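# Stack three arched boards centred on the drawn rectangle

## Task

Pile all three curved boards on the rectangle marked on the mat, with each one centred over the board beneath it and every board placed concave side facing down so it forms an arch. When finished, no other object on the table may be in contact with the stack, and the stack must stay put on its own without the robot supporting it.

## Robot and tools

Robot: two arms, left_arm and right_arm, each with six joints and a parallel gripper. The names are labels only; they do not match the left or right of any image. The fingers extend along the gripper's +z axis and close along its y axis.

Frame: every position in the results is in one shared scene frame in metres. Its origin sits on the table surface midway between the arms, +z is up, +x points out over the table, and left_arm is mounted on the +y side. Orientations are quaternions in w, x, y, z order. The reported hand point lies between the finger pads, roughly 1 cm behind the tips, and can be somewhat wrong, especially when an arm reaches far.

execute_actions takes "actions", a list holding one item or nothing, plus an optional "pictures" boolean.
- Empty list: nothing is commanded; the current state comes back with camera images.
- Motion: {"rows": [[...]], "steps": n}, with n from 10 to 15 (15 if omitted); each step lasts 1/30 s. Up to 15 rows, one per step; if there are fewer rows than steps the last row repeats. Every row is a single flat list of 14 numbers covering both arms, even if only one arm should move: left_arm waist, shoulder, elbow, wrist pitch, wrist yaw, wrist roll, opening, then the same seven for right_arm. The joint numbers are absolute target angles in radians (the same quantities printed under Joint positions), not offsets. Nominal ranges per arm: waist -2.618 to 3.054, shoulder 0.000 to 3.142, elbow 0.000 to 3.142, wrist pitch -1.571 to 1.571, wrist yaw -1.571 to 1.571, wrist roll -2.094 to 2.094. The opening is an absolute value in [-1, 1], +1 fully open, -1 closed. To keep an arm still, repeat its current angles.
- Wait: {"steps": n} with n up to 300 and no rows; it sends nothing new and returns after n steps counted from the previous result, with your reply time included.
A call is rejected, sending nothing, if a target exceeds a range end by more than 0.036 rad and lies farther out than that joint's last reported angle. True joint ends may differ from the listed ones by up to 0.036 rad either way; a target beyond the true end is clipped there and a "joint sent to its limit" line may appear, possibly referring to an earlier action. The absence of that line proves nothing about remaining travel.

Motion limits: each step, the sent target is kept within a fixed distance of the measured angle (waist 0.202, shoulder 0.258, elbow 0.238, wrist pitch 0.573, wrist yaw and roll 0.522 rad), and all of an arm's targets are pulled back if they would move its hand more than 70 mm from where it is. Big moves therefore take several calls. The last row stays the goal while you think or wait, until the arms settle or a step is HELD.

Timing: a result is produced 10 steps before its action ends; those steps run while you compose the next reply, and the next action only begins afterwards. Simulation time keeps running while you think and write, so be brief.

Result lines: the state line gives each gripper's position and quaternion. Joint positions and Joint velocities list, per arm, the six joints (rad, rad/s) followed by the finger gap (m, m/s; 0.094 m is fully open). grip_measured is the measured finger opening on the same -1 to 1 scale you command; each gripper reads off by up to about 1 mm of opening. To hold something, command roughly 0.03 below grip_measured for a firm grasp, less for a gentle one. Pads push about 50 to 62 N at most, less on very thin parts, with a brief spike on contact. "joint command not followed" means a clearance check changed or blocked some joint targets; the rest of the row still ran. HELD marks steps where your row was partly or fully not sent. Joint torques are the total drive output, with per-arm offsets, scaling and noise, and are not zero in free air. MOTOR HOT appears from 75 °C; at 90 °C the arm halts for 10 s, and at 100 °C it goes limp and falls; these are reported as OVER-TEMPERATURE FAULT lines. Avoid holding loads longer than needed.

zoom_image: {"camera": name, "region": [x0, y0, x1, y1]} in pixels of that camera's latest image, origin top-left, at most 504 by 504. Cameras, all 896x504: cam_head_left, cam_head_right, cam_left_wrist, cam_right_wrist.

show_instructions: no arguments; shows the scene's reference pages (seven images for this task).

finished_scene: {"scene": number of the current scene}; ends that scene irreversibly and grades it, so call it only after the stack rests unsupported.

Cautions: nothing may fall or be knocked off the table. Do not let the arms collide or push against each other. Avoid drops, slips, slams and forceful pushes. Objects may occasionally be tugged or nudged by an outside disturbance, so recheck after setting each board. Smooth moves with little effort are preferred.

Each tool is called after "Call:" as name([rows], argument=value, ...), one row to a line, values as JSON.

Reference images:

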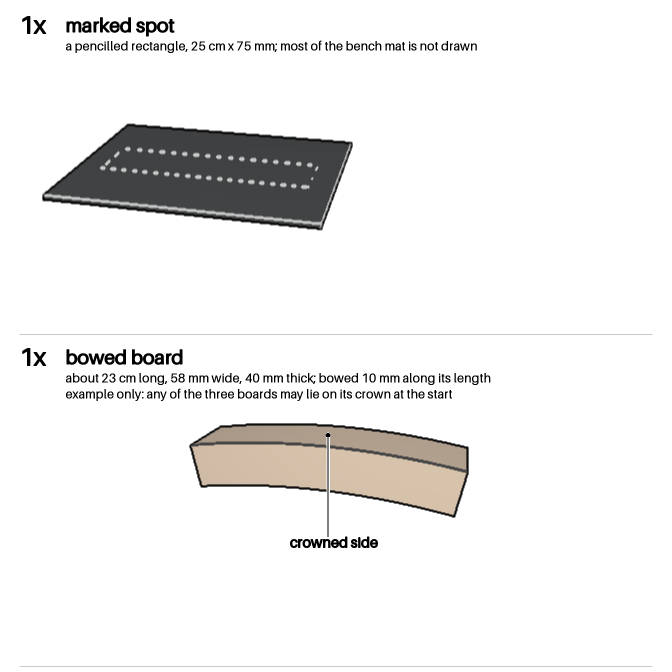

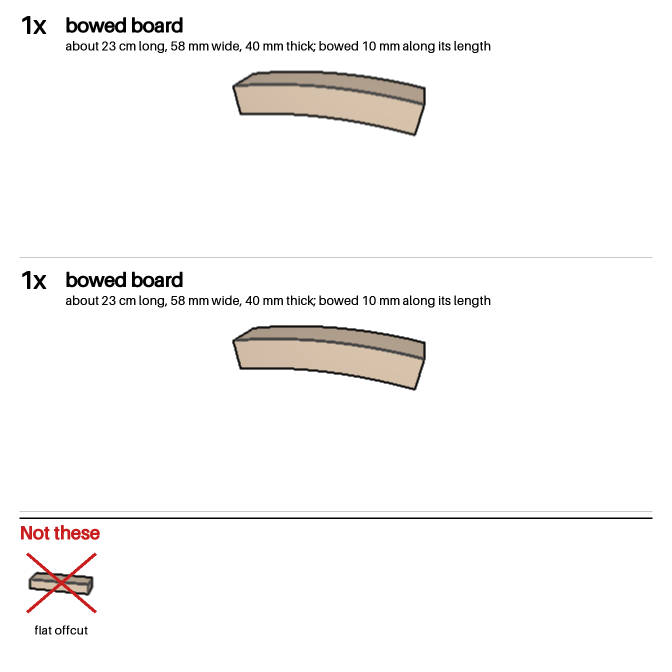

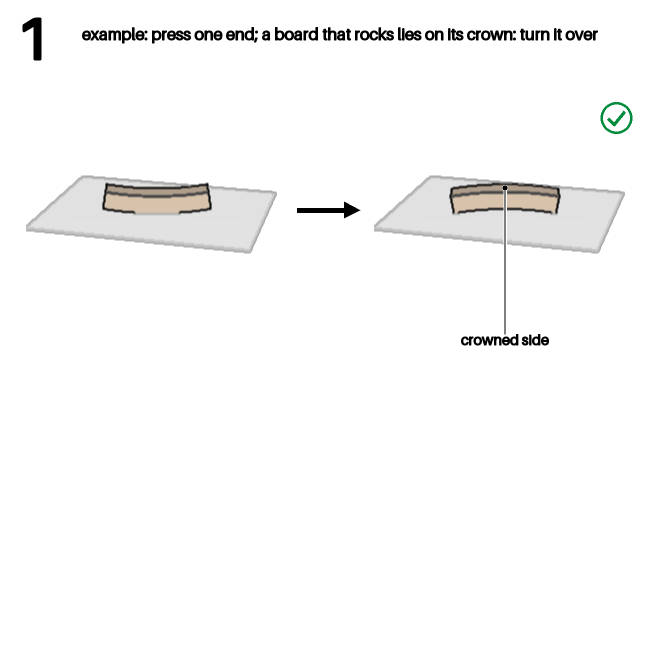

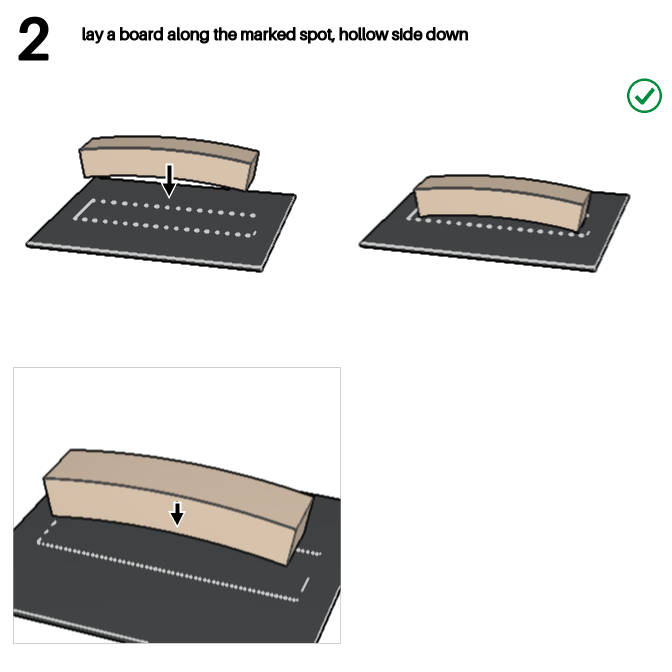

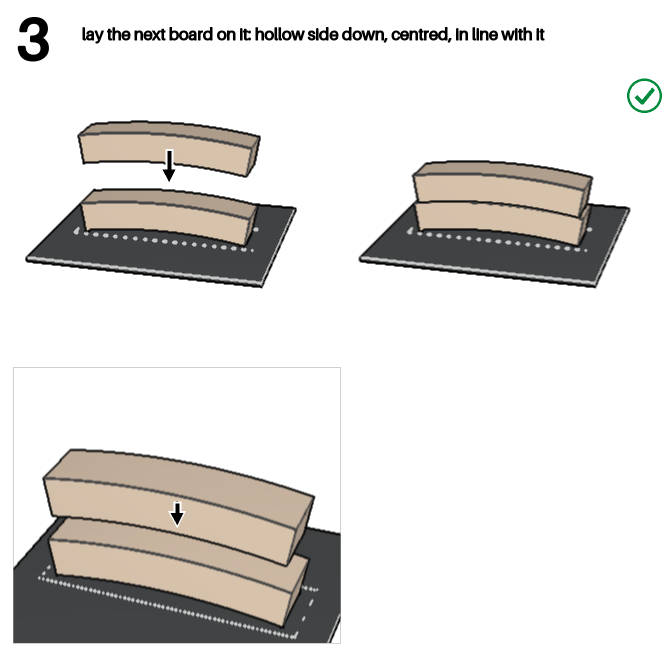

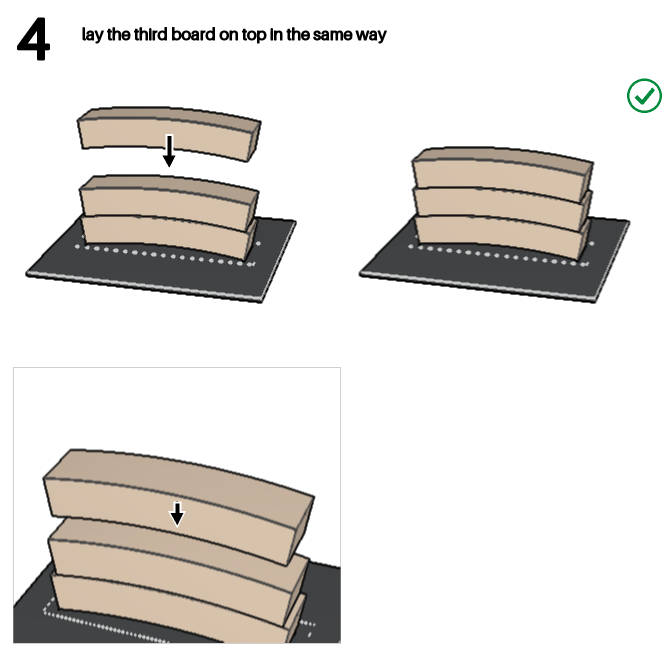

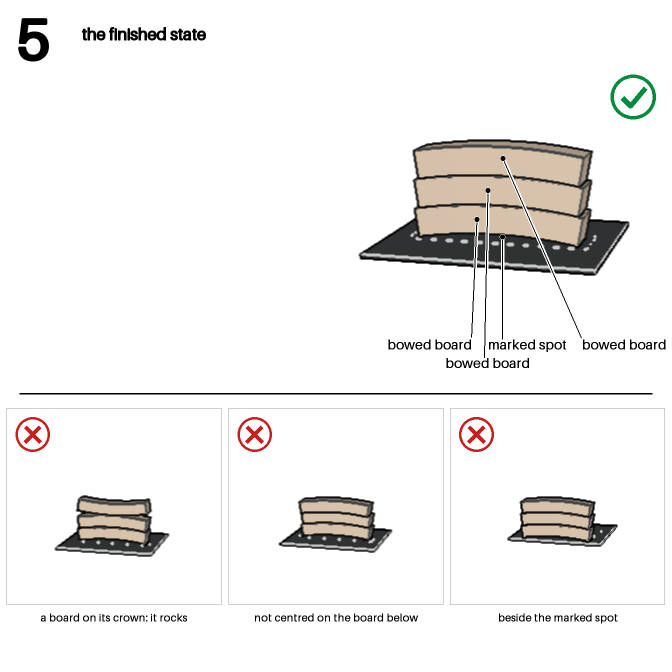

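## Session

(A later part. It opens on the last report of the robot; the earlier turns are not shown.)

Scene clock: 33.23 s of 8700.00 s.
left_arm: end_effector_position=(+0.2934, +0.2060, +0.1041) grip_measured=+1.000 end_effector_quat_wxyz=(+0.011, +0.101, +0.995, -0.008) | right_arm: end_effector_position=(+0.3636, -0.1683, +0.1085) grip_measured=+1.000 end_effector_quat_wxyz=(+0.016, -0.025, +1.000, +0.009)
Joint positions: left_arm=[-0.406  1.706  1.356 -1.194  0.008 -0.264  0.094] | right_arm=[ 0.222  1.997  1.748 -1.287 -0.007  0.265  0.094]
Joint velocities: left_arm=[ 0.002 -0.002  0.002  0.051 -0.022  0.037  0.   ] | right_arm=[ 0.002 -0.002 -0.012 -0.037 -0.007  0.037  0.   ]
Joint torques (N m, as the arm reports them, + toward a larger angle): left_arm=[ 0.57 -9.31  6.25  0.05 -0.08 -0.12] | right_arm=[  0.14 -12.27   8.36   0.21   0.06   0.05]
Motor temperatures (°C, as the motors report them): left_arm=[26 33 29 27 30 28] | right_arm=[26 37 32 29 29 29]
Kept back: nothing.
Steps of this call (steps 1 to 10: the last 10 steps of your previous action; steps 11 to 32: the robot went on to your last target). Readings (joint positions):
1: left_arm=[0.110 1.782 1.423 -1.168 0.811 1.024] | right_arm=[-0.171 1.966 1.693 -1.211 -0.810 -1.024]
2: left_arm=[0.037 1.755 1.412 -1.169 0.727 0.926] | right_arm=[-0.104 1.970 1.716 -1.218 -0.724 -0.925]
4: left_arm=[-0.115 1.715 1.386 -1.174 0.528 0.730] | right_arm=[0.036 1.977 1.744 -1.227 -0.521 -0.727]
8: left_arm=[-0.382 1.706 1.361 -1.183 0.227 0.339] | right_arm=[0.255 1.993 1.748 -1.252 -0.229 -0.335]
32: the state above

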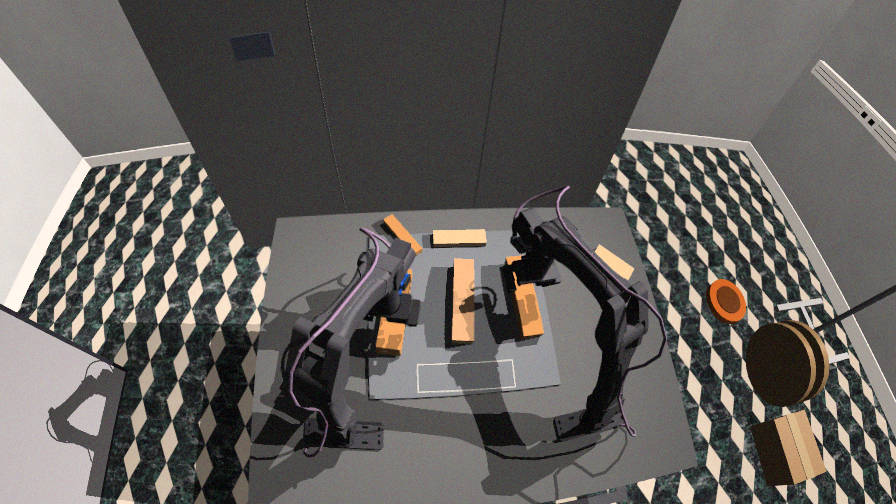

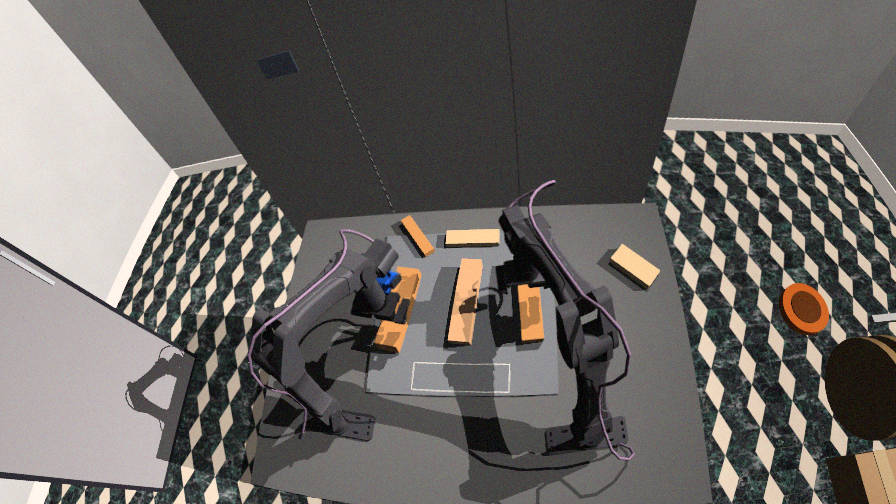

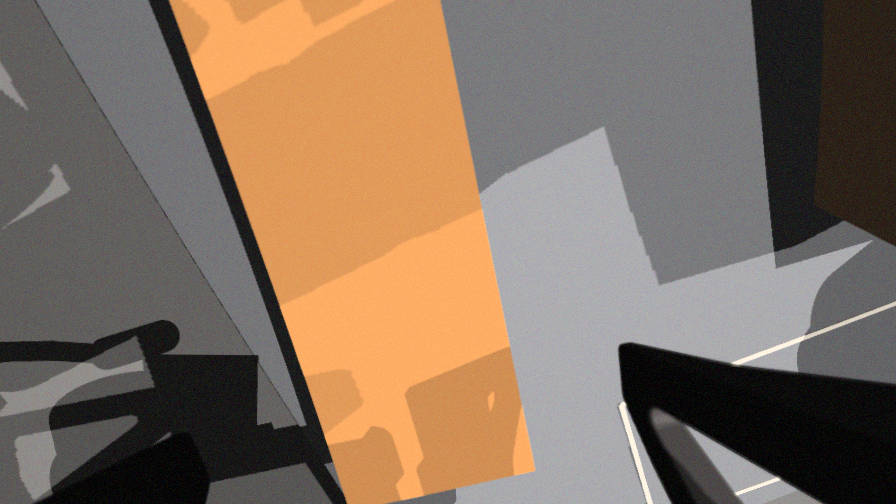

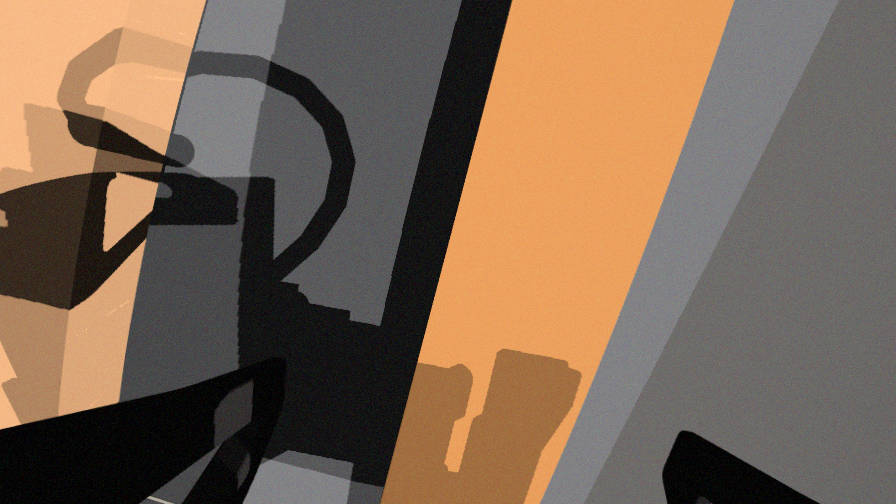

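Call:
execute_actions([
  {"rows": [
[-0.397, 1.705, 1.34, -1.18, 0.0, -0.28, 1.0, 0.222, 2.003, 1.735, -1.27, 0.0, 0.278, 1.0],
[-0.396, 1.712, 1.32, -1.155, 0.0, -0.28, 1.0, 0.222, 2.008, 1.715, -1.25, 0.0, 0.28, 1.0],
[-0.395, 1.72, 1.295, -1.125, 0.0, -0.282, 1.0, 0.222, 2.014, 1.69, -1.22, 0.0, 0.28, 1.0],
[-0.394, 1.728, 1.27, -1.09, 0.0, -0.283, 1.0, 0.221, 2.02, 1.665, -1.19, 0.0, 0.282, 1.0],
[-0.393, 1.736, 1.245, -1.055, 0.0, -0.285, 1.0, 0.221, 2.026, 1.64, -1.16, 0.0, 0.283, 1.0],
[-0.392, 1.744, 1.22, -1.02, 0.0, -0.285, 1.0, 0.22, 2.032, 1.615, -1.13, 0.0, 0.285, 1.0],
[-0.391, 1.752, 1.195, -0.99, 0.0, -0.285, 1.0, 0.22, 2.038, 1.59, -1.10, 0.0, 0.285, 1.0],
[-0.39, 1.76, 1.17, -0.96, 0.0, -0.285, 1.0, 0.22, 2.043, 1.57, -1.075, 0.0, 0.285, 1.0],
[-0.39, 1.766, 1.152, -0.935, 0.0, -0.285, 1.0, 0.22, 2.047, 1.555, -1.057, 0.0, 0.285, 1.0],
[-0.39, 1.77, 1.14, -0.92, 0.0, -0.285, 1.0, 0.22, 2.05, 1.545, -1.045, 0.0, 0.285, 1.0]
], "steps": 15},
])

Call:
execute_actions([
  {"steps": 20},
], pictures=true)

Scene clock: 35.93 s of 8700.00 s.
left_arm: end_effector_position=(+0.2919, +0.2070, +0.0906) grip_measured=+1.000 end_effector_quat_wxyz=(+0.010, +0.098, +0.995, -0.008) | right_arm: end_effector_position=(+0.3643, -0.1681, +0.0984) grip_measured=+1.000 end_effector_quat_wxyz=(+0.018, -0.022, +1.000, +0.009)
Joint positions: left_arm=[-0.406  1.709  1.305 -1.143  0.007 -0.27   0.094] | right_arm=[ 0.222  1.997  1.708 -1.242 -0.007  0.271  0.094]
Joint velocities: left_arm=[-0.002  0.061 -0.672  0.579 -0.007 -0.037  0.   ] | right_arm=[ 0.002 -0.002 -0.618  0.652  0.007  0.007  0.   ]
Joint torques (N m, as the arm reports them, + toward a larger angle): left_arm=[ 0.93 -6.01  5.03  0.16 -0.05 -0.12] | right_arm=[-0.01 -9.96  4.12  0.3   0.06  0.07]
Motor temperatures (°C, as the motors report them): left_arm=[26 33 29 27 30 28] | right_arm=[26 37 32 29 29 29]
Steps of this call (steps 1 to 15: the robot went on to your last target; steps 16 to 76: nothing new was sent; steps 77 to 81: the first 5 steps of this action). Readings (joint positions):
77: left_arm=[-0.406 1.706 1.356 -1.194 0.007 -0.268] | right_arm=[0.222 1.997 1.748 -1.287 -0.007 0.268]
78: left_arm=[-0.406 1.706 1.352 -1.189 0.007 -0.268] | right_arm=[0.222 1.997 1.746 -1.284 -0.007 0.269]
80: left_arm=[-0.406 1.706 1.326 -1.162 0.007 -0.269] | right_arm=[0.222 1.997 1.726 -1.261 -0.007 0.270]
81: the state above

Scene clock: 36.60 s of 8700.00 s.
left_arm: end_effector_position=(+0.2855, +0.2102, +0.0277) grip_measured=+1.000 end_effector_quat_wxyz=(-0.008, +0.096, +0.995, -0.001) | right_arm: end_effector_position=(+0.3610, -0.1692, +0.0375) grip_measured=+1.000 end_effector_quat_wxyz=(-0.001, -0.019, +1.000, +0.003)
Joint positions: left_arm=[-0.406  1.786  1.136 -0.937  0.007 -0.274  0.094] | right_arm=[ 0.222  2.058  1.554 -1.065 -0.007  0.277  0.094]
Joint velocities: left_arm=[-0.002 -0.012 -0.007  0.037 -0.066 -0.051  0.   ] | right_arm=[ 0.007 -0.002  0.012  0.037 -0.022  0.037  0.   ]
Joint torques (N m, as the arm reports them, + toward a larger angle): left_arm=[ 1.33 -9.65  6.58  0.25 -0.05 -0.08] | right_arm=[ -0.1  -13.87   5.59   0.45   0.06   0.06]
Motor temperatures (°C, as the motors report them): left_arm=[26 33 29 27 30 28] | right_arm=[26 37 32 29 29 29]
Kept back: nothing.
Steps of this call (steps 1 to 10: the last 10 steps of your previous action; steps 11 to 20: the robot went on to your last target). Readings (joint positions):
1: left_arm=[-0.406 1.714 1.281 -1.122 0.007 -0.271] | right_arm=[0.222 1.998 1.684 -1.222 -0.007 0.272]
2: left_arm=[-0.406 1.722 1.255 -1.099 0.007 -0.272] | right_arm=[0.222 2.001 1.659 -1.202 -0.007 0.273]
4: left_arm=[-0.406 1.745 1.202 -1.049 0.007 -0.273] | right_arm=[0.222 2.015 1.611 -1.161 -0.007 0.275]
8: left_arm=[-0.406 1.784 1.139 -0.988 0.007 -0.274] | right_arm=[0.222 2.052 1.559 -1.108 -0.007 0.276]
20: the state above

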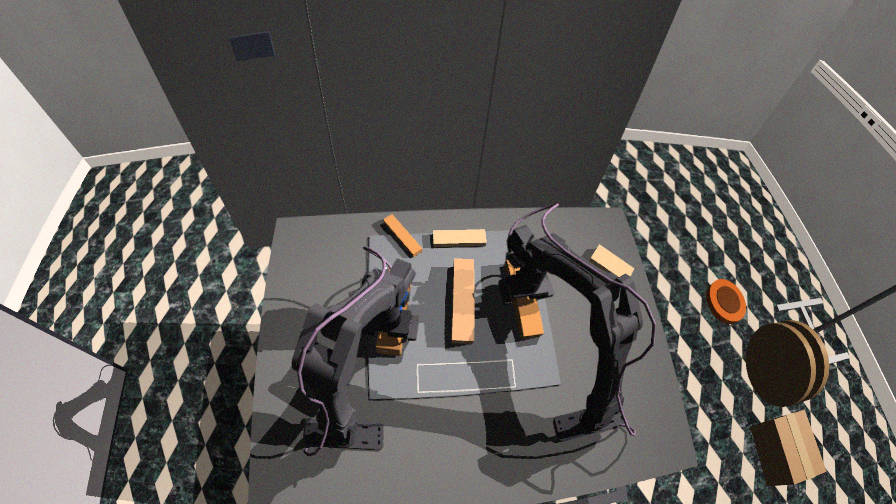

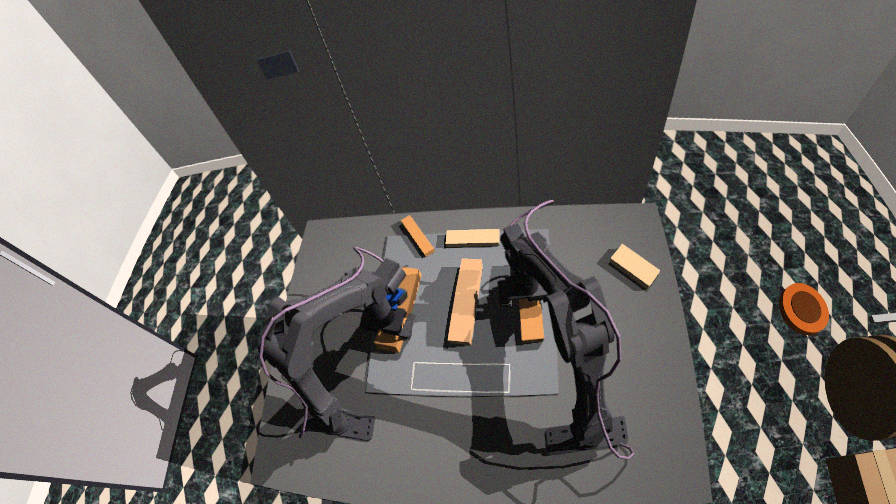

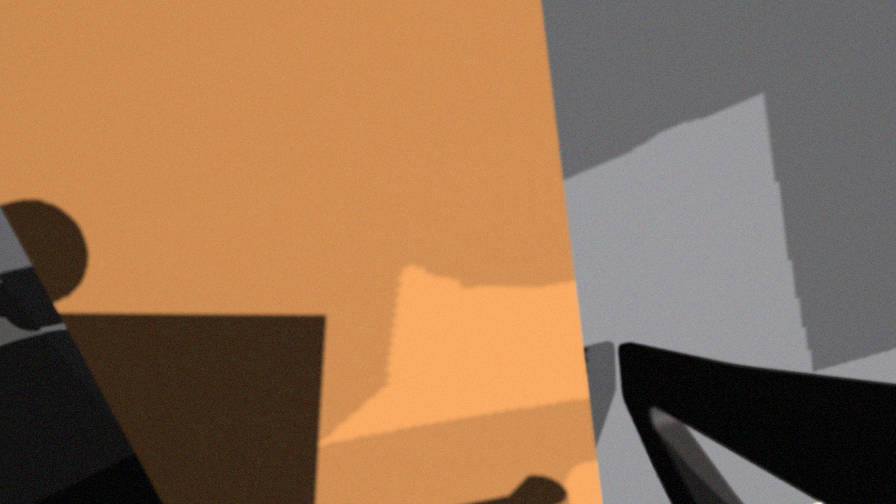

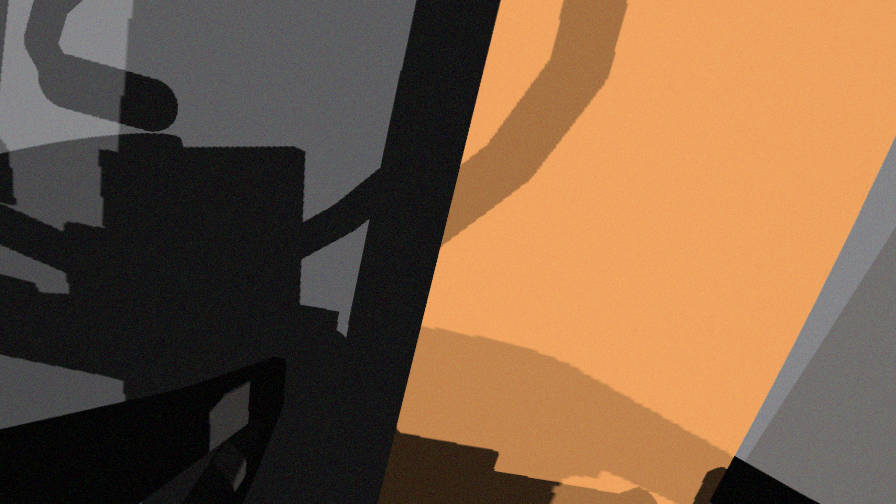

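Call:
zoom_image(camera="cam_head_left", region=[470, 230, 600, 360])

Call:
zoom_image(camera="cam_head_right", region=[470, 230, 600, 360])

Region (470, 230, 600, 360) of cam_head_left's 896x504 image, scaled by 3.877, with more detail than that image has.

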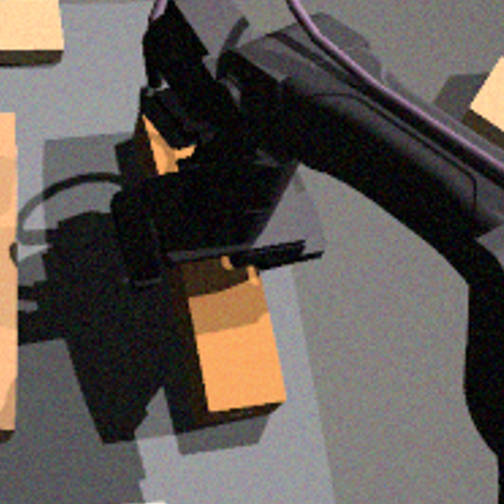

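Region (470, 230, 600, 360) of cam_head_right's 896x504 image, scaled by 3.877, with more detail than that image has.

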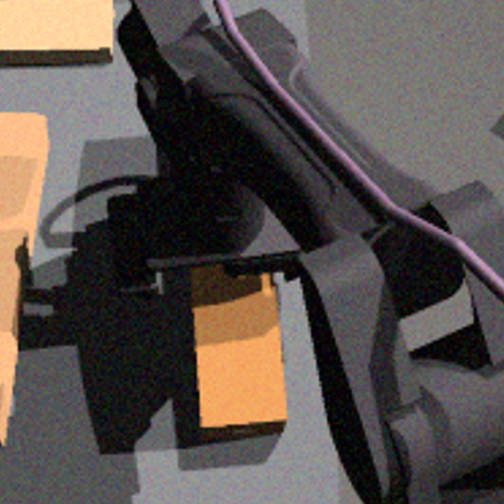

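Call:
execute_actions([
  {"rows": [
[-0.39, 1.77, 1.14, -0.92, 0.0, -0.285, 0.9, 0.21, 2.05, 1.545, -1.045, 0.0, 0.275, 0.9],
[-0.39, 1.77, 1.14, -0.92, 0.0, -0.285, 0.8, 0.20, 2.05, 1.545, -1.045, 0.0, 0.265, 0.8],
[-0.39, 1.77, 1.14, -0.92, 0.0, -0.285, 0.7, 0.19, 2.05, 1.545, -1.045, 0.0, 0.255, 0.7],
[-0.39, 1.77, 1.14, -0.92, 0.0, -0.285, 0.6, 0.185, 2.05, 1.545, -1.045, 0.0, 0.25, 0.6],
[-0.39, 1.77, 1.14, -0.92, 0.0, -0.285, 0.5, 0.185, 2.05, 1.545, -1.045, 0.0, 0.25, 0.5],
[-0.39, 1.77, 1.14, -0.92, 0.0, -0.285, 0.42, 0.185, 2.05, 1.545, -1.045, 0.0, 0.25, 0.42],
[-0.39, 1.77, 1.14, -0.92, 0.0, -0.285, 0.36, 0.185, 2.05, 1.545, -1.045, 0.0, 0.25, 0.36],
[-0.39, 1.77, 1.14, -0.92, 0.0, -0.285, 0.31, 0.185, 2.05, 1.545, -1.045, 0.0, 0.25, 0.31],
[-0.39, 1.77, 1.14, -0.92, 0.0, -0.285, 0.27, 0.185, 2.05, 1.545, -1.045, 0.0, 0.25, 0.27],
[-0.39, 1.77, 1.14, -0.92, 0.0, -0.285, 0.24, 0.185, 2.05, 1.545, -1.045, 0.0, 0.25, 0.24],
[-0.39, 1.77, 1.14, -0.92, 0.0, -0.285, 0.22, 0.185, 2.05, 1.545, -1.045, 0.0, 0.25, 0.22],
[-0.39, 1.77, 1.14, -0.92, 0.0, -0.285, 0.20, 0.185, 2.05, 1.545, -1.045, 0.0, 0.25, 0.20]
], "steps": 15},
])

Call:
execute_actions([
  {"steps": 20},
])

Scene clock: 38.67 s of 8700.00 s.
left_arm: end_effector_position=(+0.2862, +0.2098, +0.0277) grip_measured=+0.552 end_effector_quat_wxyz=(-0.007, +0.096, +0.995, -0.001) | right_arm: end_effector_position=(+0.3632, -0.1738, +0.0375) grip_measured=+0.553 end_effector_quat_wxyz=(+0.001, -0.017, +1.000, +0.004)
Joint positions: left_arm=[-0.406  1.786  1.136 -0.933  0.007 -0.275  0.073] | right_arm=[ 0.209  2.058  1.554 -1.063 -0.007  0.268  0.073]
Joint velocities: left_arm=[-0.007  0.002 -0.007 -0.007 -0.051  0.007 -0.102] | right_arm=[-0.178 -0.007 -0.012 -0.022 -0.051  0.007 -0.103]
Joint torques (N m, as the arm reports them, + toward a larger angle): left_arm=[ 1.2  -9.74  6.44  0.24 -0.04 -0.12] | right_arm=[ -0.9  -13.73   5.57   0.47   0.05  -0.09]
Motor temperatures (°C, as the motors report them): left_arm=[26 32 29 27 30 28] | right_arm=[26 38 32 29 29 29]
Steps of this call (steps 1 to 30: the robot went on to your last target; steps 31 to 57: nothing new was sent; steps 58 to 62: the first 5 steps of this action). Readings (joint positions):
58: left_arm=[-0.406 1.786 1.136 -0.934 0.007 -0.275] | right_arm=[0.222 2.058 1.554 -1.063 -0.007 0.277]
59: left_arm=[-0.406 1.786 1.136 -0.934 0.007 -0.275] | right_arm=[0.221 2.058 1.554 -1.063 -0.007 0.276]
61: left_arm=[-0.406 1.786 1.136 -0.933 0.007 -0.275] | right_arm=[0.214 2.058 1.554 -1.063 -0.007 0.271]
62: the state above

Scene clock: 39.33 s of 8700.00 s.
left_arm: end_effector_position=(+0.2864, +0.2101, +0.0277) grip_measured=+0.308 end_effector_quat_wxyz=(-0.007, +0.095, +0.995, -0.001) | right_arm: end_effector_position=(+0.3653, -0.1788, +0.0375) grip_measured=+0.207 end_effector_quat_wxyz=(+0.001, -0.012, +1.000, +0.008)
Joint positions: left_arm=[-0.404  1.786  1.136 -0.933  0.007 -0.275  0.061] | right_arm=[ 0.191  2.058  1.554 -1.061 -0.015  0.261  0.057]
Joint velocities: left_arm=[ 0.007 -0.002  0.012 -0.081  0.022 -0.037 -0.001] | right_arm=[-0.022  0.002 -0.007 -0.081 -0.037 -0.022 -0.002]
Joint torques (N m, as the arm reports them, + toward a larger angle): left_arm=[ 1.17 -9.67  6.47  0.25 -0.06 -0.12] | right_arm=[ -0.38 -13.7    5.61   0.46   0.13  -0.13]
Motor temperatures (°C, as the motors report them): left_arm=[26 32 29 27 30 28] | right_arm=[26 38 32 29 29 29]
Kept back: nothing.
Steps of this call (steps 1 to 10: the last 10 steps of your previous action; steps 11 to 20: the robot went on to your last target). Readings (joint positions):
1: left_arm=[-0.406 1.786 1.136 -0.933 0.007 -0.275] | right_arm=[0.203 2.058 1.554 -1.063 -0.007 0.266]
2: left_arm=[-0.406 1.786 1.136 -0.933 0.007 -0.275] | right_arm=[0.198 2.058 1.554 -1.063 -0.006 0.265]
4: left_arm=[-0.405 1.786 1.136 -0.933 0.007 -0.275] | right_arm=[0.192 2.058 1.554 -1.063 -0.006 0.263]
8: left_arm=[-0.404 1.786 1.136 -0.933 0.007 -0.275] | right_arm=[0.191 2.058 1.554 -1.061 -0.015 0.261]
20: the state above

Call:
execute_actions([
  {"rows": [
[-0.40, 1.77, 1.14, -0.93, 0.0, -0.275, 0.25, 0.19, 2.05, 1.555, -1.06, 0.0, 0.26, 0.17],
[-0.40, 1.77, 1.14, -0.93, 0.0, -0.275, 0.25, 0.19, 2.05, 1.555, -1.06, 0.0, 0.26, 0.17],
[-0.40, 1.77, 1.15, -0.94, 0.0, -0.275, 0.25, 0.19, 2.05, 1.565, -1.07, 0.0, 0.26, 0.17],
[-0.40, 1.762, 1.175, -0.965, 0.0, -0.275, 0.25, 0.19, 2.046, 1.585, -1.09, 0.0, 0.26, 0.17],
[-0.40, 1.754, 1.21, -1.0, 0.0, -0.275, 0.25, 0.19, 2.042, 1.61, -1.115, 0.0, 0.26, 0.17],
[-0.40, 1.746, 1.25, -1.045, 0.0, -0.275, 0.25, 0.19, 2.038, 1.64, -1.145, 0.0, 0.26, 0.17],
[-0.40, 1.738, 1.295, -1.095, 0.0, -0.275, 0.25, 0.19, 2.034, 1.67, -1.18, 0.0, 0.26, 0.17],
[-0.40, 1.73, 1.34, -1.15, 0.0, -0.275, 0.25, 0.19, 2.03, 1.70, -1.215, 0.0, 0.26, 0.17],
[-0.40, 1.722, 1.385, -1.2, 0.0, -0.275, 0.25, 0.19, 2.026, 1.73, -1.25, 0.0, 0.26, 0.17],
[-0.40, 1.714, 1.43, -1.25, 0.0, -0.275, 0.25, 0.19, 2.022, 1.76, -1.285, 0.0, 0.26, 0.17],
[-0.40, 1.706, 1.475, -1.30, 0.0, -0.275, 0.25, 0.19, 2.018, 1.79, -1.315, 0.0, 0.26, 0.17],
[-0.40, 1.70, 1.515, -1.35, 0.0, -0.275, 0.25, 0.19, 2.015, 1.82, -1.345, 0.0, 0.26, 0.17],
[-0.40, 1.695, 1.55, -1.395, 0.0, -0.275, 0.25, 0.19, 2.012, 1.845, -1.37, 0.0, 0.26, 0.17],
[-0.40, 1.69, 1.58, -1.43, 0.0, -0.275, 0.25, 0.19, 2.01, 1.86, -1.385, 0.0, 0.26, 0.17],
[-0.40, 1.69, 1.60, -1.45, 0.0, -0.275, 0.25, 0.19, 2.01, 1.87, -1.395, 0.0, 0.26, 0.17]
], "steps": 15},
])

Call:
execute_actions([
  {"rows": [
[-0.38, 1.69, 1.60, -1.45, 0.0, -0.275, 0.25, 0.21, 2.005, 1.865, -1.393, 0.0, 0.24, 0.17],
[-0.35, 1.69, 1.60, -1.45, 0.0, -0.275, 0.25, 0.245, 2.0, 1.855, -1.39, 0.0, 0.21, 0.17],
[-0.31, 1.69, 1.60, -1.45, 0.0, -0.275, 0.25, 0.29, 1.99, 1.84, -1.385, 0.0, 0.17, 0.17],
[-0.26, 1.69, 1.60, -1.45, 0.0, -0.275, 0.25, 0.345, 1.98, 1.825, -1.38, 0.0, 0.125, 0.17],
[-0.21, 1.69, 1.60, -1.45, 0.0, -0.275, 0.25, 0.40, 1.968, 1.805, -1.375, 0.0, 0.08, 0.17],
[-0.16, 1.69, 1.60, -1.45, 0.0, -0.275, 0.25, 0.46, 1.955, 1.785, -1.37, 0.0, 0.03, 0.17],
[-0.11, 1.69, 1.60, -1.45, 0.0, -0.275, 0.25, 0.52, 1.942, 1.765, -1.364, 0.0, -0.02, 0.17],
[-0.06, 1.69, 1.60, -1.45, 0.0, -0.275, 0.25, 0.58, 1.93, 1.745, -1.358, 0.0, -0.07, 0.17],
[-0.01, 1.69, 1.60, -1.45, 0.0, -0.275, 0.25, 0.64, 1.917, 1.725, -1.352, 0.0, -0.12, 0.17],
[0.04, 1.69, 1.60, -1.45, 0.0, -0.275, 0.25, 0.70, 1.905, 1.705, -1.346, 0.0, -0.17, 0.17],
[0.09, 1.69, 1.60, -1.45, 0.0, -0.275, 0.25, 0.76, 1.892, 1.685, -1.34, 0.0, -0.22, 0.17],
[0.14, 1.69, 1.60, -1.45, 0.0, -0.275, 0.25, 0.82, 1.88, 1.665, -1.334, 0.0, -0.27, 0.17],
[0.19, 1.69, 1.60, -1.45, 0.0, -0.275, 0.25, 0.875, 1.868, 1.645, -1.328, 0.0, -0.32, 0.17],
[0.23, 1.69, 1.60, -1.45, 0.0, -0.275, 0.25, 0.925, 1.857, 1.63, -1.322, 0.0, -0.365, 0.17],
[0.26, 1.69, 1.60, -1.45, 0.0, -0.275, 0.25, 0.965, 1.848, 1.615, -1.318, 0.0, -0.40, 0.17]
], "steps": 15},
])

Call:
execute_actions([
  {"rows": [
[0.285, 1.69, 1.60, -1.45, 0.0, -0.275, 0.25, 0.99, 1.843, 1.607, -1.314, 0.0, -0.425, 0.17],
[0.30, 1.69, 1.60, -1.45, 0.0, -0.275, 0.25, 1.007, 1.84, 1.60, -1.31, 0.0, -0.44, 0.17]
], "steps": 10},
])

Call:
execute_actions([
  {"steps": 22},
], pictures=true)

Scene clock: 42.37 s of 8700.00 s.
left_arm: end_effector_position=(+0.2864, +0.2101, +0.0290) grip_measured=+0.308 end_effector_quat_wxyz=(-0.008, +0.095, +0.995, -0.001) | right_arm: end_effector_position=(+0.3652, -0.1788, +0.0384) grip_measured=+0.190 end_effector_quat_wxyz=(+0.000, -0.011, +1.000, +0.008)
Joint positions: left_arm=[-0.404  1.786  1.142 -0.941  0.007 -0.275  0.061] | right_arm=[ 0.191  2.058  1.557 -1.065 -0.015  0.263  0.056]
Joint velocities: left_arm=[-0.007 -0.007  0.242 -0.374 -0.037 -0.037 -0.001] | right_arm=[-0.012 -0.007  0.159 -0.212  0.051 -0.007 -0.001]
Joint torques (N m, as the arm reports them, + toward a larger angle): left_arm=[  0.2  -11.08  10.57   0.05  -0.04   0.02] | right_arm=[ -0.01 -14.46   9.85   0.06   0.1   -0.02]
Motor temperatures (°C, as the motors report them): left_arm=[26 32 29 27 30 28] | right_arm=[26 38 32 29 29 29]
Steps of this call (steps 1 to 15: the robot went on to your last target; steps 16 to 86: nothing new was sent; steps 87 to 91: the first 5 steps of this action). Readings (joint positions):
87: left_arm=[-0.404 1.786 1.136 -0.933 0.007 -0.275] | right_arm=[0.191 2.058 1.554 -1.061 -0.015 0.262]
88: left_arm=[-0.404 1.786 1.136 -0.933 0.007 -0.275] | right_arm=[0.191 2.058 1.554 -1.061 -0.015 0.263]
90: left_arm=[-0.404 1.786 1.136 -0.934 0.007 -0.275] | right_arm=[0.191 2.058 1.554 -1.061 -0.015 0.263]
91: the state above

Scene clock: 42.87 s of 8700.00 s.
left_arm: end_effector_position=(+0.3089, +0.2228, +0.1617) grip_measured=+0.308 end_effector_quat_wxyz=(+0.025, +0.058, +0.998, -0.021) | right_arm: end_effector_position=(+0.3665, -0.1583, +0.1201) grip_measured=+0.189 end_effector_quat_wxyz=(+0.022, -0.074, +0.997, -0.006)
Joint positions: left_arm=[-0.328  1.701  1.577 -1.386  0.024 -0.274  0.061] | right_arm=[ 0.257  2.019  1.826 -1.338  0.023  0.202  0.056]
Joint velocities: left_arm=[ 1.096  0.002 -0.007 -0.505  0.198 -0.037  0.001] | right_arm=[ 0.989 -0.129 -0.007 -0.183  0.271 -0.769 -0.   ]
Joint torques (N m, as the arm reports them, + toward a larger angle): left_arm=[ 4.2  -8.75  8.61  0.29 -0.42 -0.04] | right_arm=[  5.58 -16.58   4.89   0.35  -0.6   -0.13]
Motor temperatures (°C, as the motors report them): left_arm=[26 32 29 27 30 28] | right_arm=[26 38 32 29 29 29]
Steps of this call (steps 1 to 10: the last 10 steps of your previous action; steps 11 to 15: the first 5 steps of this action). Readings (joint positions):
11: left_arm=[-0.403 1.729 1.545 -1.313 0.008 -0.275] | right_arm=[0.192 2.049 1.820 -1.300 -0.007 0.261]
12: left_arm=[-0.398 1.717 1.563 -1.334 0.009 -0.275] | right_arm=[0.196 2.041 1.825 -1.310 -0.003 0.255]
14: left_arm=[-0.363 1.702 1.577 -1.370 0.019 -0.275] | right_arm=[0.226 2.025 1.826 -1.329 0.014 0.225]
15: the state above

Scene clock: 43.20 s of 8700.00 s.
left_arm: end_effector_position=(+0.3202, +0.3890, +0.1581) grip_measured=+0.308 end_effector_quat_wxyz=(+0.002, -0.204, +0.979, -0.003) | right_arm: end_effector_position=(+0.2139, -0.0046, +0.1089) grip_measured=+0.189 end_effector_quat_wxyz=(-0.005, -0.520, +0.854, -0.010)
Joint positions: left_arm=[ 0.197  1.712  1.577 -1.432  0.007 -0.274  0.061] | right_arm=[ 0.827  1.934  1.662 -1.315  0.015 -0.174  0.056]
Joint velocities: left_arm=[ 1.209 -0.022 -0.002 -0.095 -0.11   0.066  0.001] | right_arm=[ 1.814 -0.305 -0.54   0.022 -0.007 -1.341  0.   ]
Joint torques (N m, as the arm reports them, + toward a larger angle): left_arm=[-1.06 -9.93  8.45 -0.01  0.   -0.02] | right_arm=[  0.41 -16.93   5.97   0.02  -0.13  -0.03]
Motor temperatures (°C, as the motors report them): left_arm=[26 32 29 27 30 28] | right_arm=[26 38 32 29 29 29]
Kept back: the last 10 steps of this action.
Steps of this call (steps 1 to 10: the last 10 steps of your previous action). Readings (joint positions):
1: left_arm=[-0.284 1.702 1.577 -1.401 0.026 -0.274] | right_arm=[0.298 2.014 1.821 -1.341 0.029 0.178]
2: left_arm=[-0.231 1.705 1.577 -1.413 0.027 -0.274] | right_arm=[0.346 2.007 1.813 -1.340 0.030 0.149]
4: left_arm=[-0.115 1.710 1.577 -1.423 0.023 -0.274] | right_arm=[0.455 1.991 1.784 -1.335 0.027 0.082]
8: left_arm=[0.104 1.712 1.577 -1.428 0.011 -0.274] | right_arm=[0.699 1.955 1.702 -1.322 0.018 -0.084]
10: the state above

Scene clock: 43.93 s of 8700.00 s.
left_arm: end_effector_position=(+0.3074, +0.4230, +0.1581) grip_measured=+0.308 end_effector_quat_wxyz=(-0.010, -0.259, +0.966, +0.001) | right_arm: end_effector_position=(+0.1508, +0.0207, +0.1143) grip_measured=+0.189 end_effector_quat_wxyz=(-0.004, -0.693, +0.721, -0.003)
Joint positions: left_arm=[ 0.31   1.712  1.577 -1.456 -0.002 -0.274  0.061] | right_arm=[ 1.009  1.878  1.607 -1.31   0.003 -0.43   0.056]
Joint velocities: left_arm=[ 0.002 -0.007 -0.012 -0.007  0.051 -0.022 -0.001] | right_arm=[-0.002 -0.002  0.007 -0.022 -0.022 -0.066 -0.001]
Joint torques (N m, as the arm reports them, + toward a larger angle): left_arm=[-0.73 -9.78  8.6   0.12  0.03  0.02] | right_arm=[ -0.09 -14.5    5.78   0.25  -0.02  -0.09]
Motor temperatures (°C, as the motors report them): left_arm=[26 32 30 27 30 28] | right_arm=[26 38 32 29 29 29]
Kept back: nothing.
Steps of this call (steps 1 to 10: the last 10 steps of your previous action; steps 11 to 22: the robot went on to your last target). Readings (joint positions):
1: left_arm=[0.237 1.712 1.577 -1.434 0.003 -0.274] | right_arm=[0.890 1.923 1.644 -1.311 0.012 -0.220]
2: left_arm=[0.270 1.712 1.577 -1.436 -0.001 -0.274] | right_arm=[0.950 1.913 1.629 -1.309 0.006 -0.263]
4: left_arm=[0.308 1.712 1.577 -1.442 -0.010 -0.274] | right_arm=[1.032 1.896 1.612 -1.309 -0.018 -0.328]
8: left_arm=[0.310 1.712 1.577 -1.452 -0.007 -0.274] | right_arm=[1.043 1.880 1.607 -1.310 -0.029 -0.393]
22: the state above

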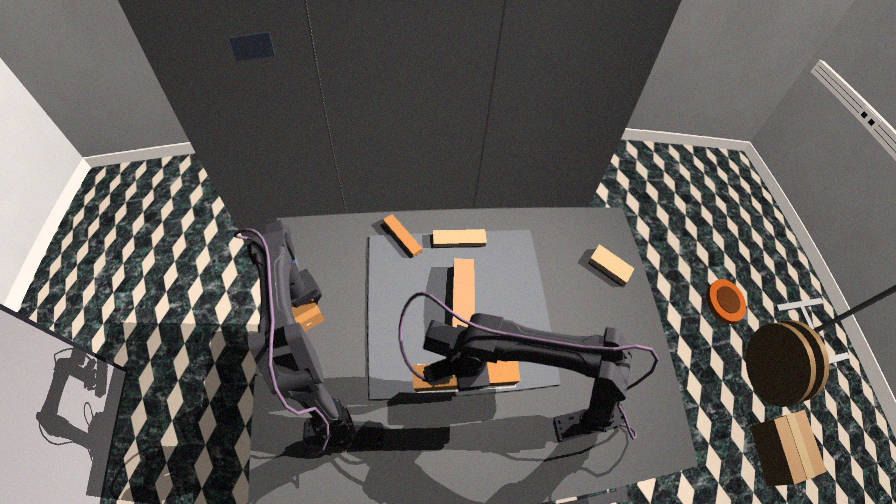

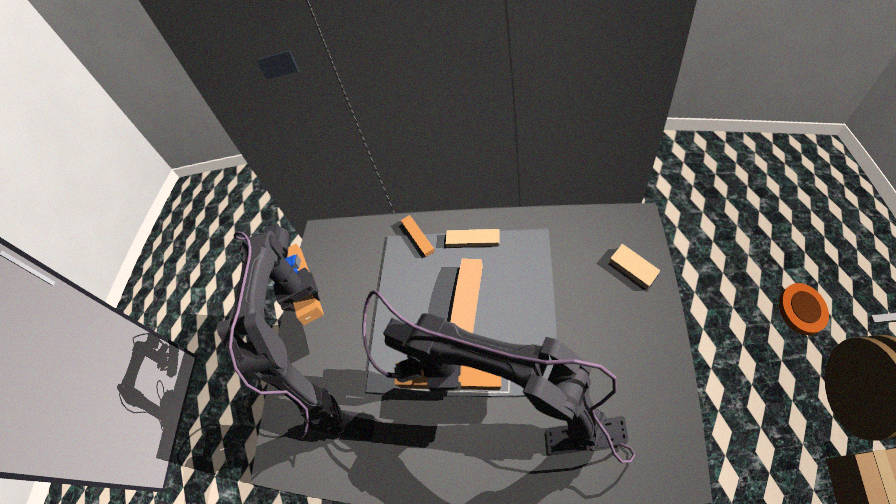

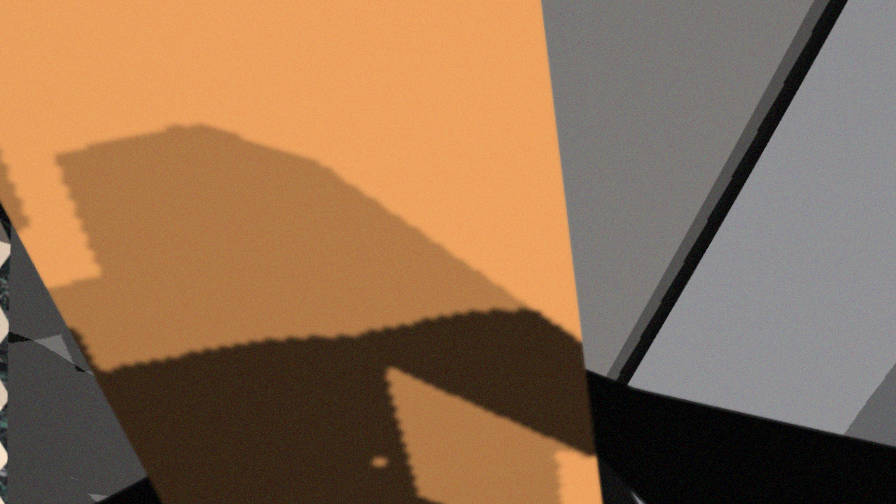

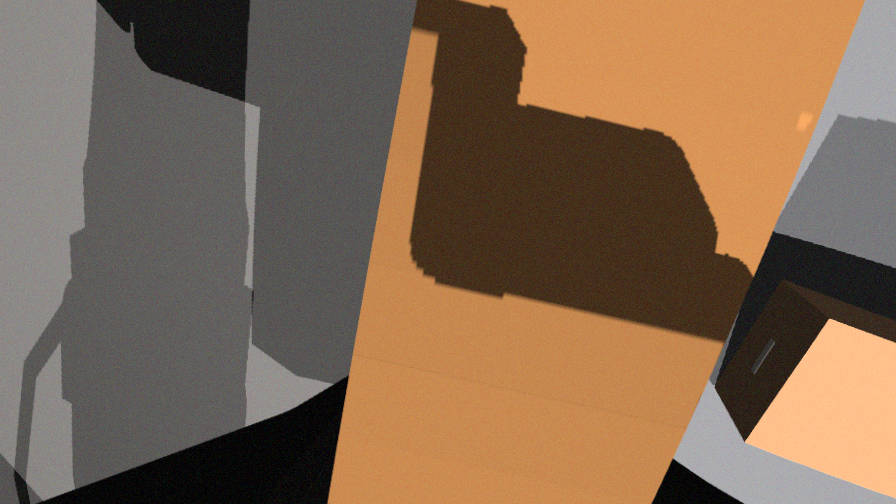

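Call:
execute_actions([
  {"rows": [
[0.30, 1.69, 1.60, -1.45, 0.0, -0.275, 0.25, 1.007, 1.85, 1.59, -1.295, 0.0, -0.44, 0.155],
[0.30, 1.69, 1.60, -1.45, 0.0, -0.275, 0.25, 1.007, 1.86, 1.57, -1.27, 0.0, -0.44, 0.155],
[0.30, 1.69, 1.60, -1.45, 0.0, -0.275, 0.25, 1.007, 1.86, 1.545, -1.24, 0.0, -0.44, 0.155],
[0.30, 1.69, 1.60, -1.45, 0.0, -0.275, 0.25, 1.007, 1.86, 1.515, -1.21, 0.0, -0.44, 0.155],
[0.30, 1.69, 1.60, -1.45, 0.0, -0.275, 0.25, 1.007, 1.86, 1.485, -1.18, 0.0, -0.44, 0.155],
[0.30, 1.69, 1.60, -1.45, 0.0, -0.275, 0.25, 1.007, 1.86, 1.455, -1.15, 0.0, -0.44, 0.155],
[0.30, 1.69, 1.60, -1.45, 0.0, -0.275, 0.25, 1.007, 1.86, 1.425, -1.12, 0.0, -0.44, 0.155],
[0.30, 1.69, 1.60, -1.45, 0.0, -0.275, 0.25, 1.007, 1.86, 1.40, -1.09, 0.0, -0.44, 0.155],
[0.30, 1.69, 1.60, -1.45, 0.0, -0.275, 0.25, 1.007, 1.86, 1.378, -1.065, 0.0, -0.44, 0.155],
[0.30, 1.69, 1.60, -1.45, 0.0, -0.275, 0.25, 1.007, 1.86, 1.36, -1.045, 0.0, -0.44, 0.155],
[0.30, 1.69, 1.60, -1.45, 0.0, -0.275, 0.25, 1.007, 1.86, 1.35, -1.03, 0.0, -0.44, 0.155],
[0.30, 1.69, 1.60, -1.45, 0.0, -0.275, 0.25, 1.007, 1.86, 1.345, -1.025, 0.0, -0.44, 0.155]
], "steps": 15},
])

Call:
execute_actions([
  {"steps": 22},
], pictures=true)

Scene clock: 46.60 s of 8700.00 s.
left_arm: end_effector_position=(+0.3074, +0.4230, +0.1581) grip_measured=+0.308 end_effector_quat_wxyz=(-0.010, -0.259, +0.966, +0.001) | right_arm: end_effector_position=(+0.1500, +0.0191, +0.1004) grip_measured=+0.189 end_effector_quat_wxyz=(-0.006, -0.694, +0.720, -0.003)
Joint positions: left_arm=[ 0.31   1.712  1.577 -1.456 -0.002 -0.274  0.061] | right_arm=[ 1.009  1.878  1.552 -1.259  0.003 -0.432  0.056]
Joint velocities: left_arm=[-0.012 -0.012  0.012 -0.066 -0.022  0.007  0.   ] | right_arm=[ 0.002  0.002 -0.803  0.593 -0.066  0.022 -0.001]
Joint torques (N m, as the arm reports them, + toward a larger angle): left_arm=[-0.88 -9.77  8.46  0.16  0.02 -0.01] | right_arm=[ -0.15 -12.74   4.8    0.06  -0.02  -0.09]
Motor temperatures (°C, as the motors report them): left_arm=[26 32 30 27 30 28] | right_arm=[26 39 32 29 29 29]
Steps of this call (steps 1 to 15: the robot went on to your last target; steps 16 to 75: nothing new was sent; steps 76 to 80: the first 5 steps of this action). Readings (joint positions):
76: left_arm=[0.310 1.712 1.577 -1.456 -0.002 -0.274] | right_arm=[1.009 1.878 1.607 -1.310 0.003 -0.432]
77: left_arm=[0.310 1.712 1.577 -1.456 -0.002 -0.274] | right_arm=[1.009 1.878 1.603 -1.306 0.003 -0.432]
79: left_arm=[0.310 1.712 1.577 -1.456 -0.002 -0.274] | right_arm=[1.009 1.878 1.576 -1.280 0.003 -0.432]
80: the state above

Scene clock: 47.33 s of 8700.00 s.
left_arm: end_effector_position=(+0.3053, +0.4219, +0.1515) grip_measured=+0.308 end_effector_quat_wxyz=(-0.025, -0.259, +0.966, -0.000) | right_arm: end_effector_position=(+0.1464, +0.0118, +0.0488) grip_measured=+0.189 end_effector_quat_wxyz=(-0.002, -0.694, +0.720, -0.002)
Joint positions: left_arm=[ 0.31   1.729  1.57  -1.461  0.002 -0.274  0.061] | right_arm=[ 1.009  1.878  1.344 -1.043  0.003 -0.432  0.056]
Joint velocities: left_arm=[-0.002  0.261 -0.125  0.11   0.081  0.007  0.   ] | right_arm=[-0.002  0.022  0.007 -0.007 -0.022  0.037 -0.   ]
Joint torques (N m, as the arm reports them, + toward a larger angle): left_arm=[ -0.97 -12.89   9.44  -0.07  -0.02  -0.02] | right_arm=[ -0.19 -12.56   6.36   0.44  -0.03  -0.1 ]
Motor temperatures (°C, as the motors report them): left_arm=[26 32 30 27 30 28] | right_arm=[26 39 32 29 29 29]
Kept back: nothing.
Steps of this call (steps 1 to 10: the last 10 steps of your previous action; steps 11 to 22: the robot went on to your last target). Readings (joint positions):
1: left_arm=[0.310 1.712 1.577 -1.456 -0.002 -0.274] | right_arm=[1.009 1.878 1.523 -1.237 0.003 -0.432]
2: left_arm=[0.310 1.712 1.577 -1.456 -0.002 -0.274] | right_arm=[1.009 1.878 1.491 -1.214 0.003 -0.432]
4: left_arm=[0.310 1.712 1.577 -1.456 -0.002 -0.274] | right_arm=[1.009 1.878 1.428 -1.171 0.003 -0.432]
8: left_arm=[0.310 1.712 1.577 -1.456 -0.002 -0.274] | right_arm=[1.009 1.878 1.350 -1.110 0.003 -0.432]
22: the state above

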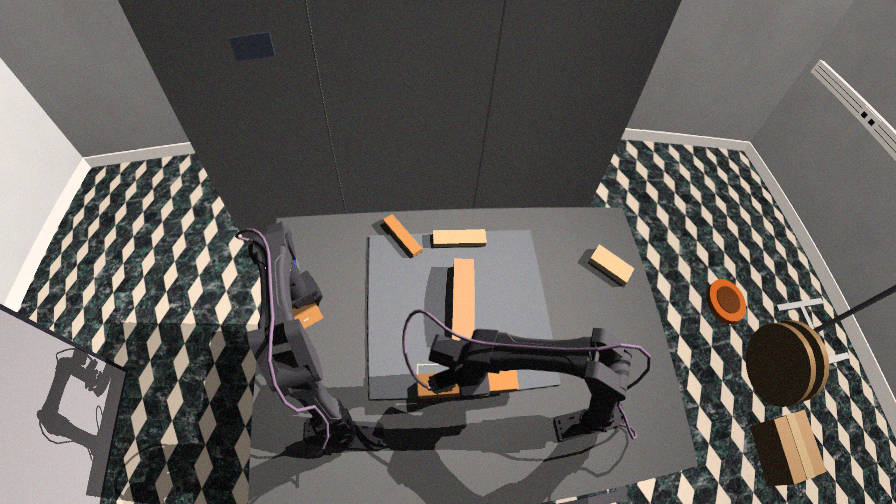

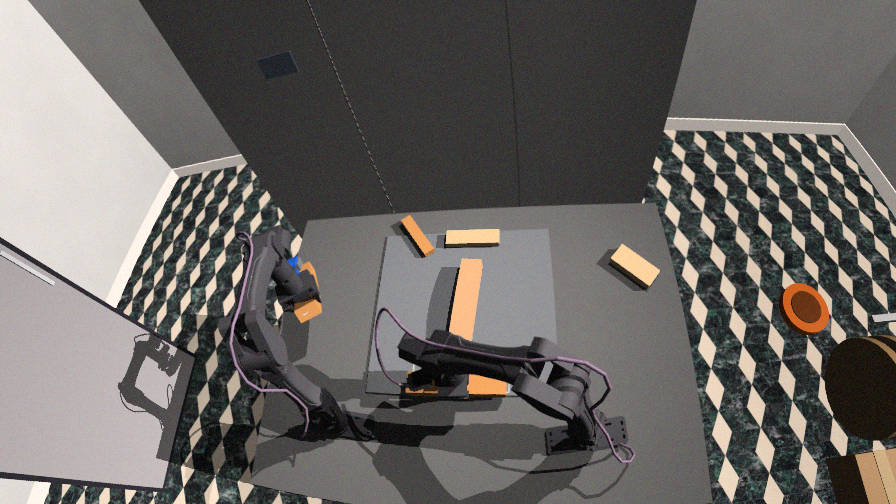

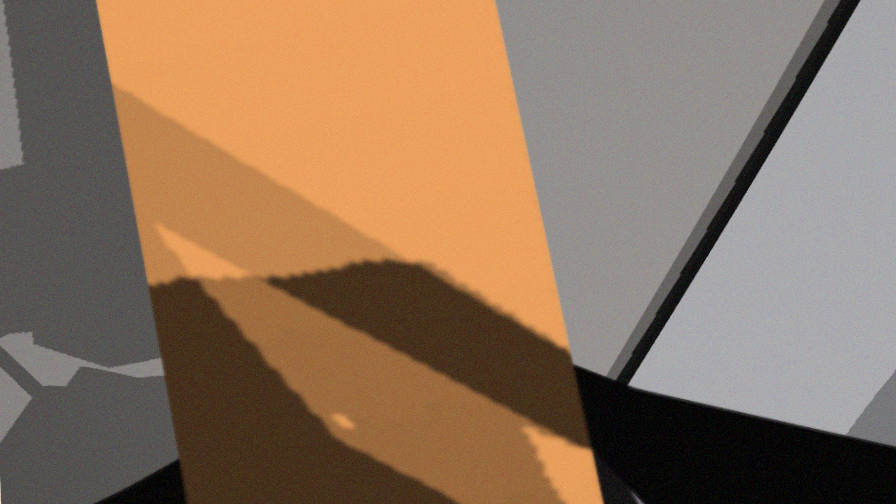

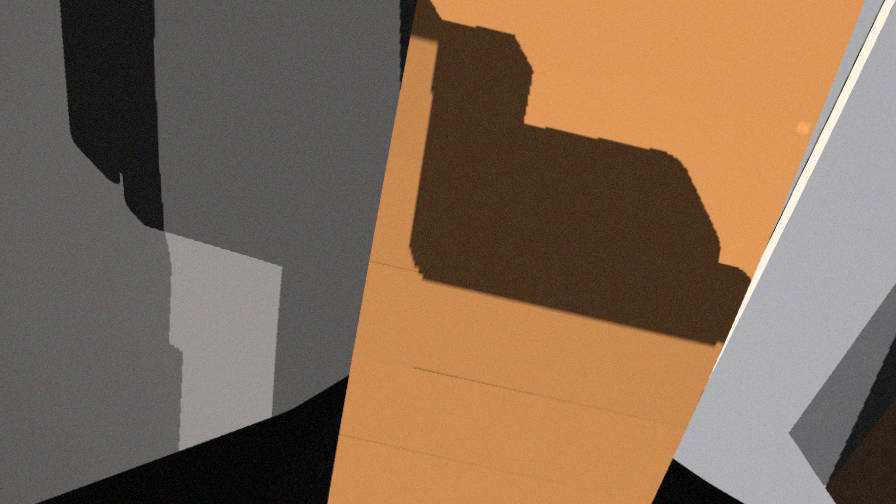

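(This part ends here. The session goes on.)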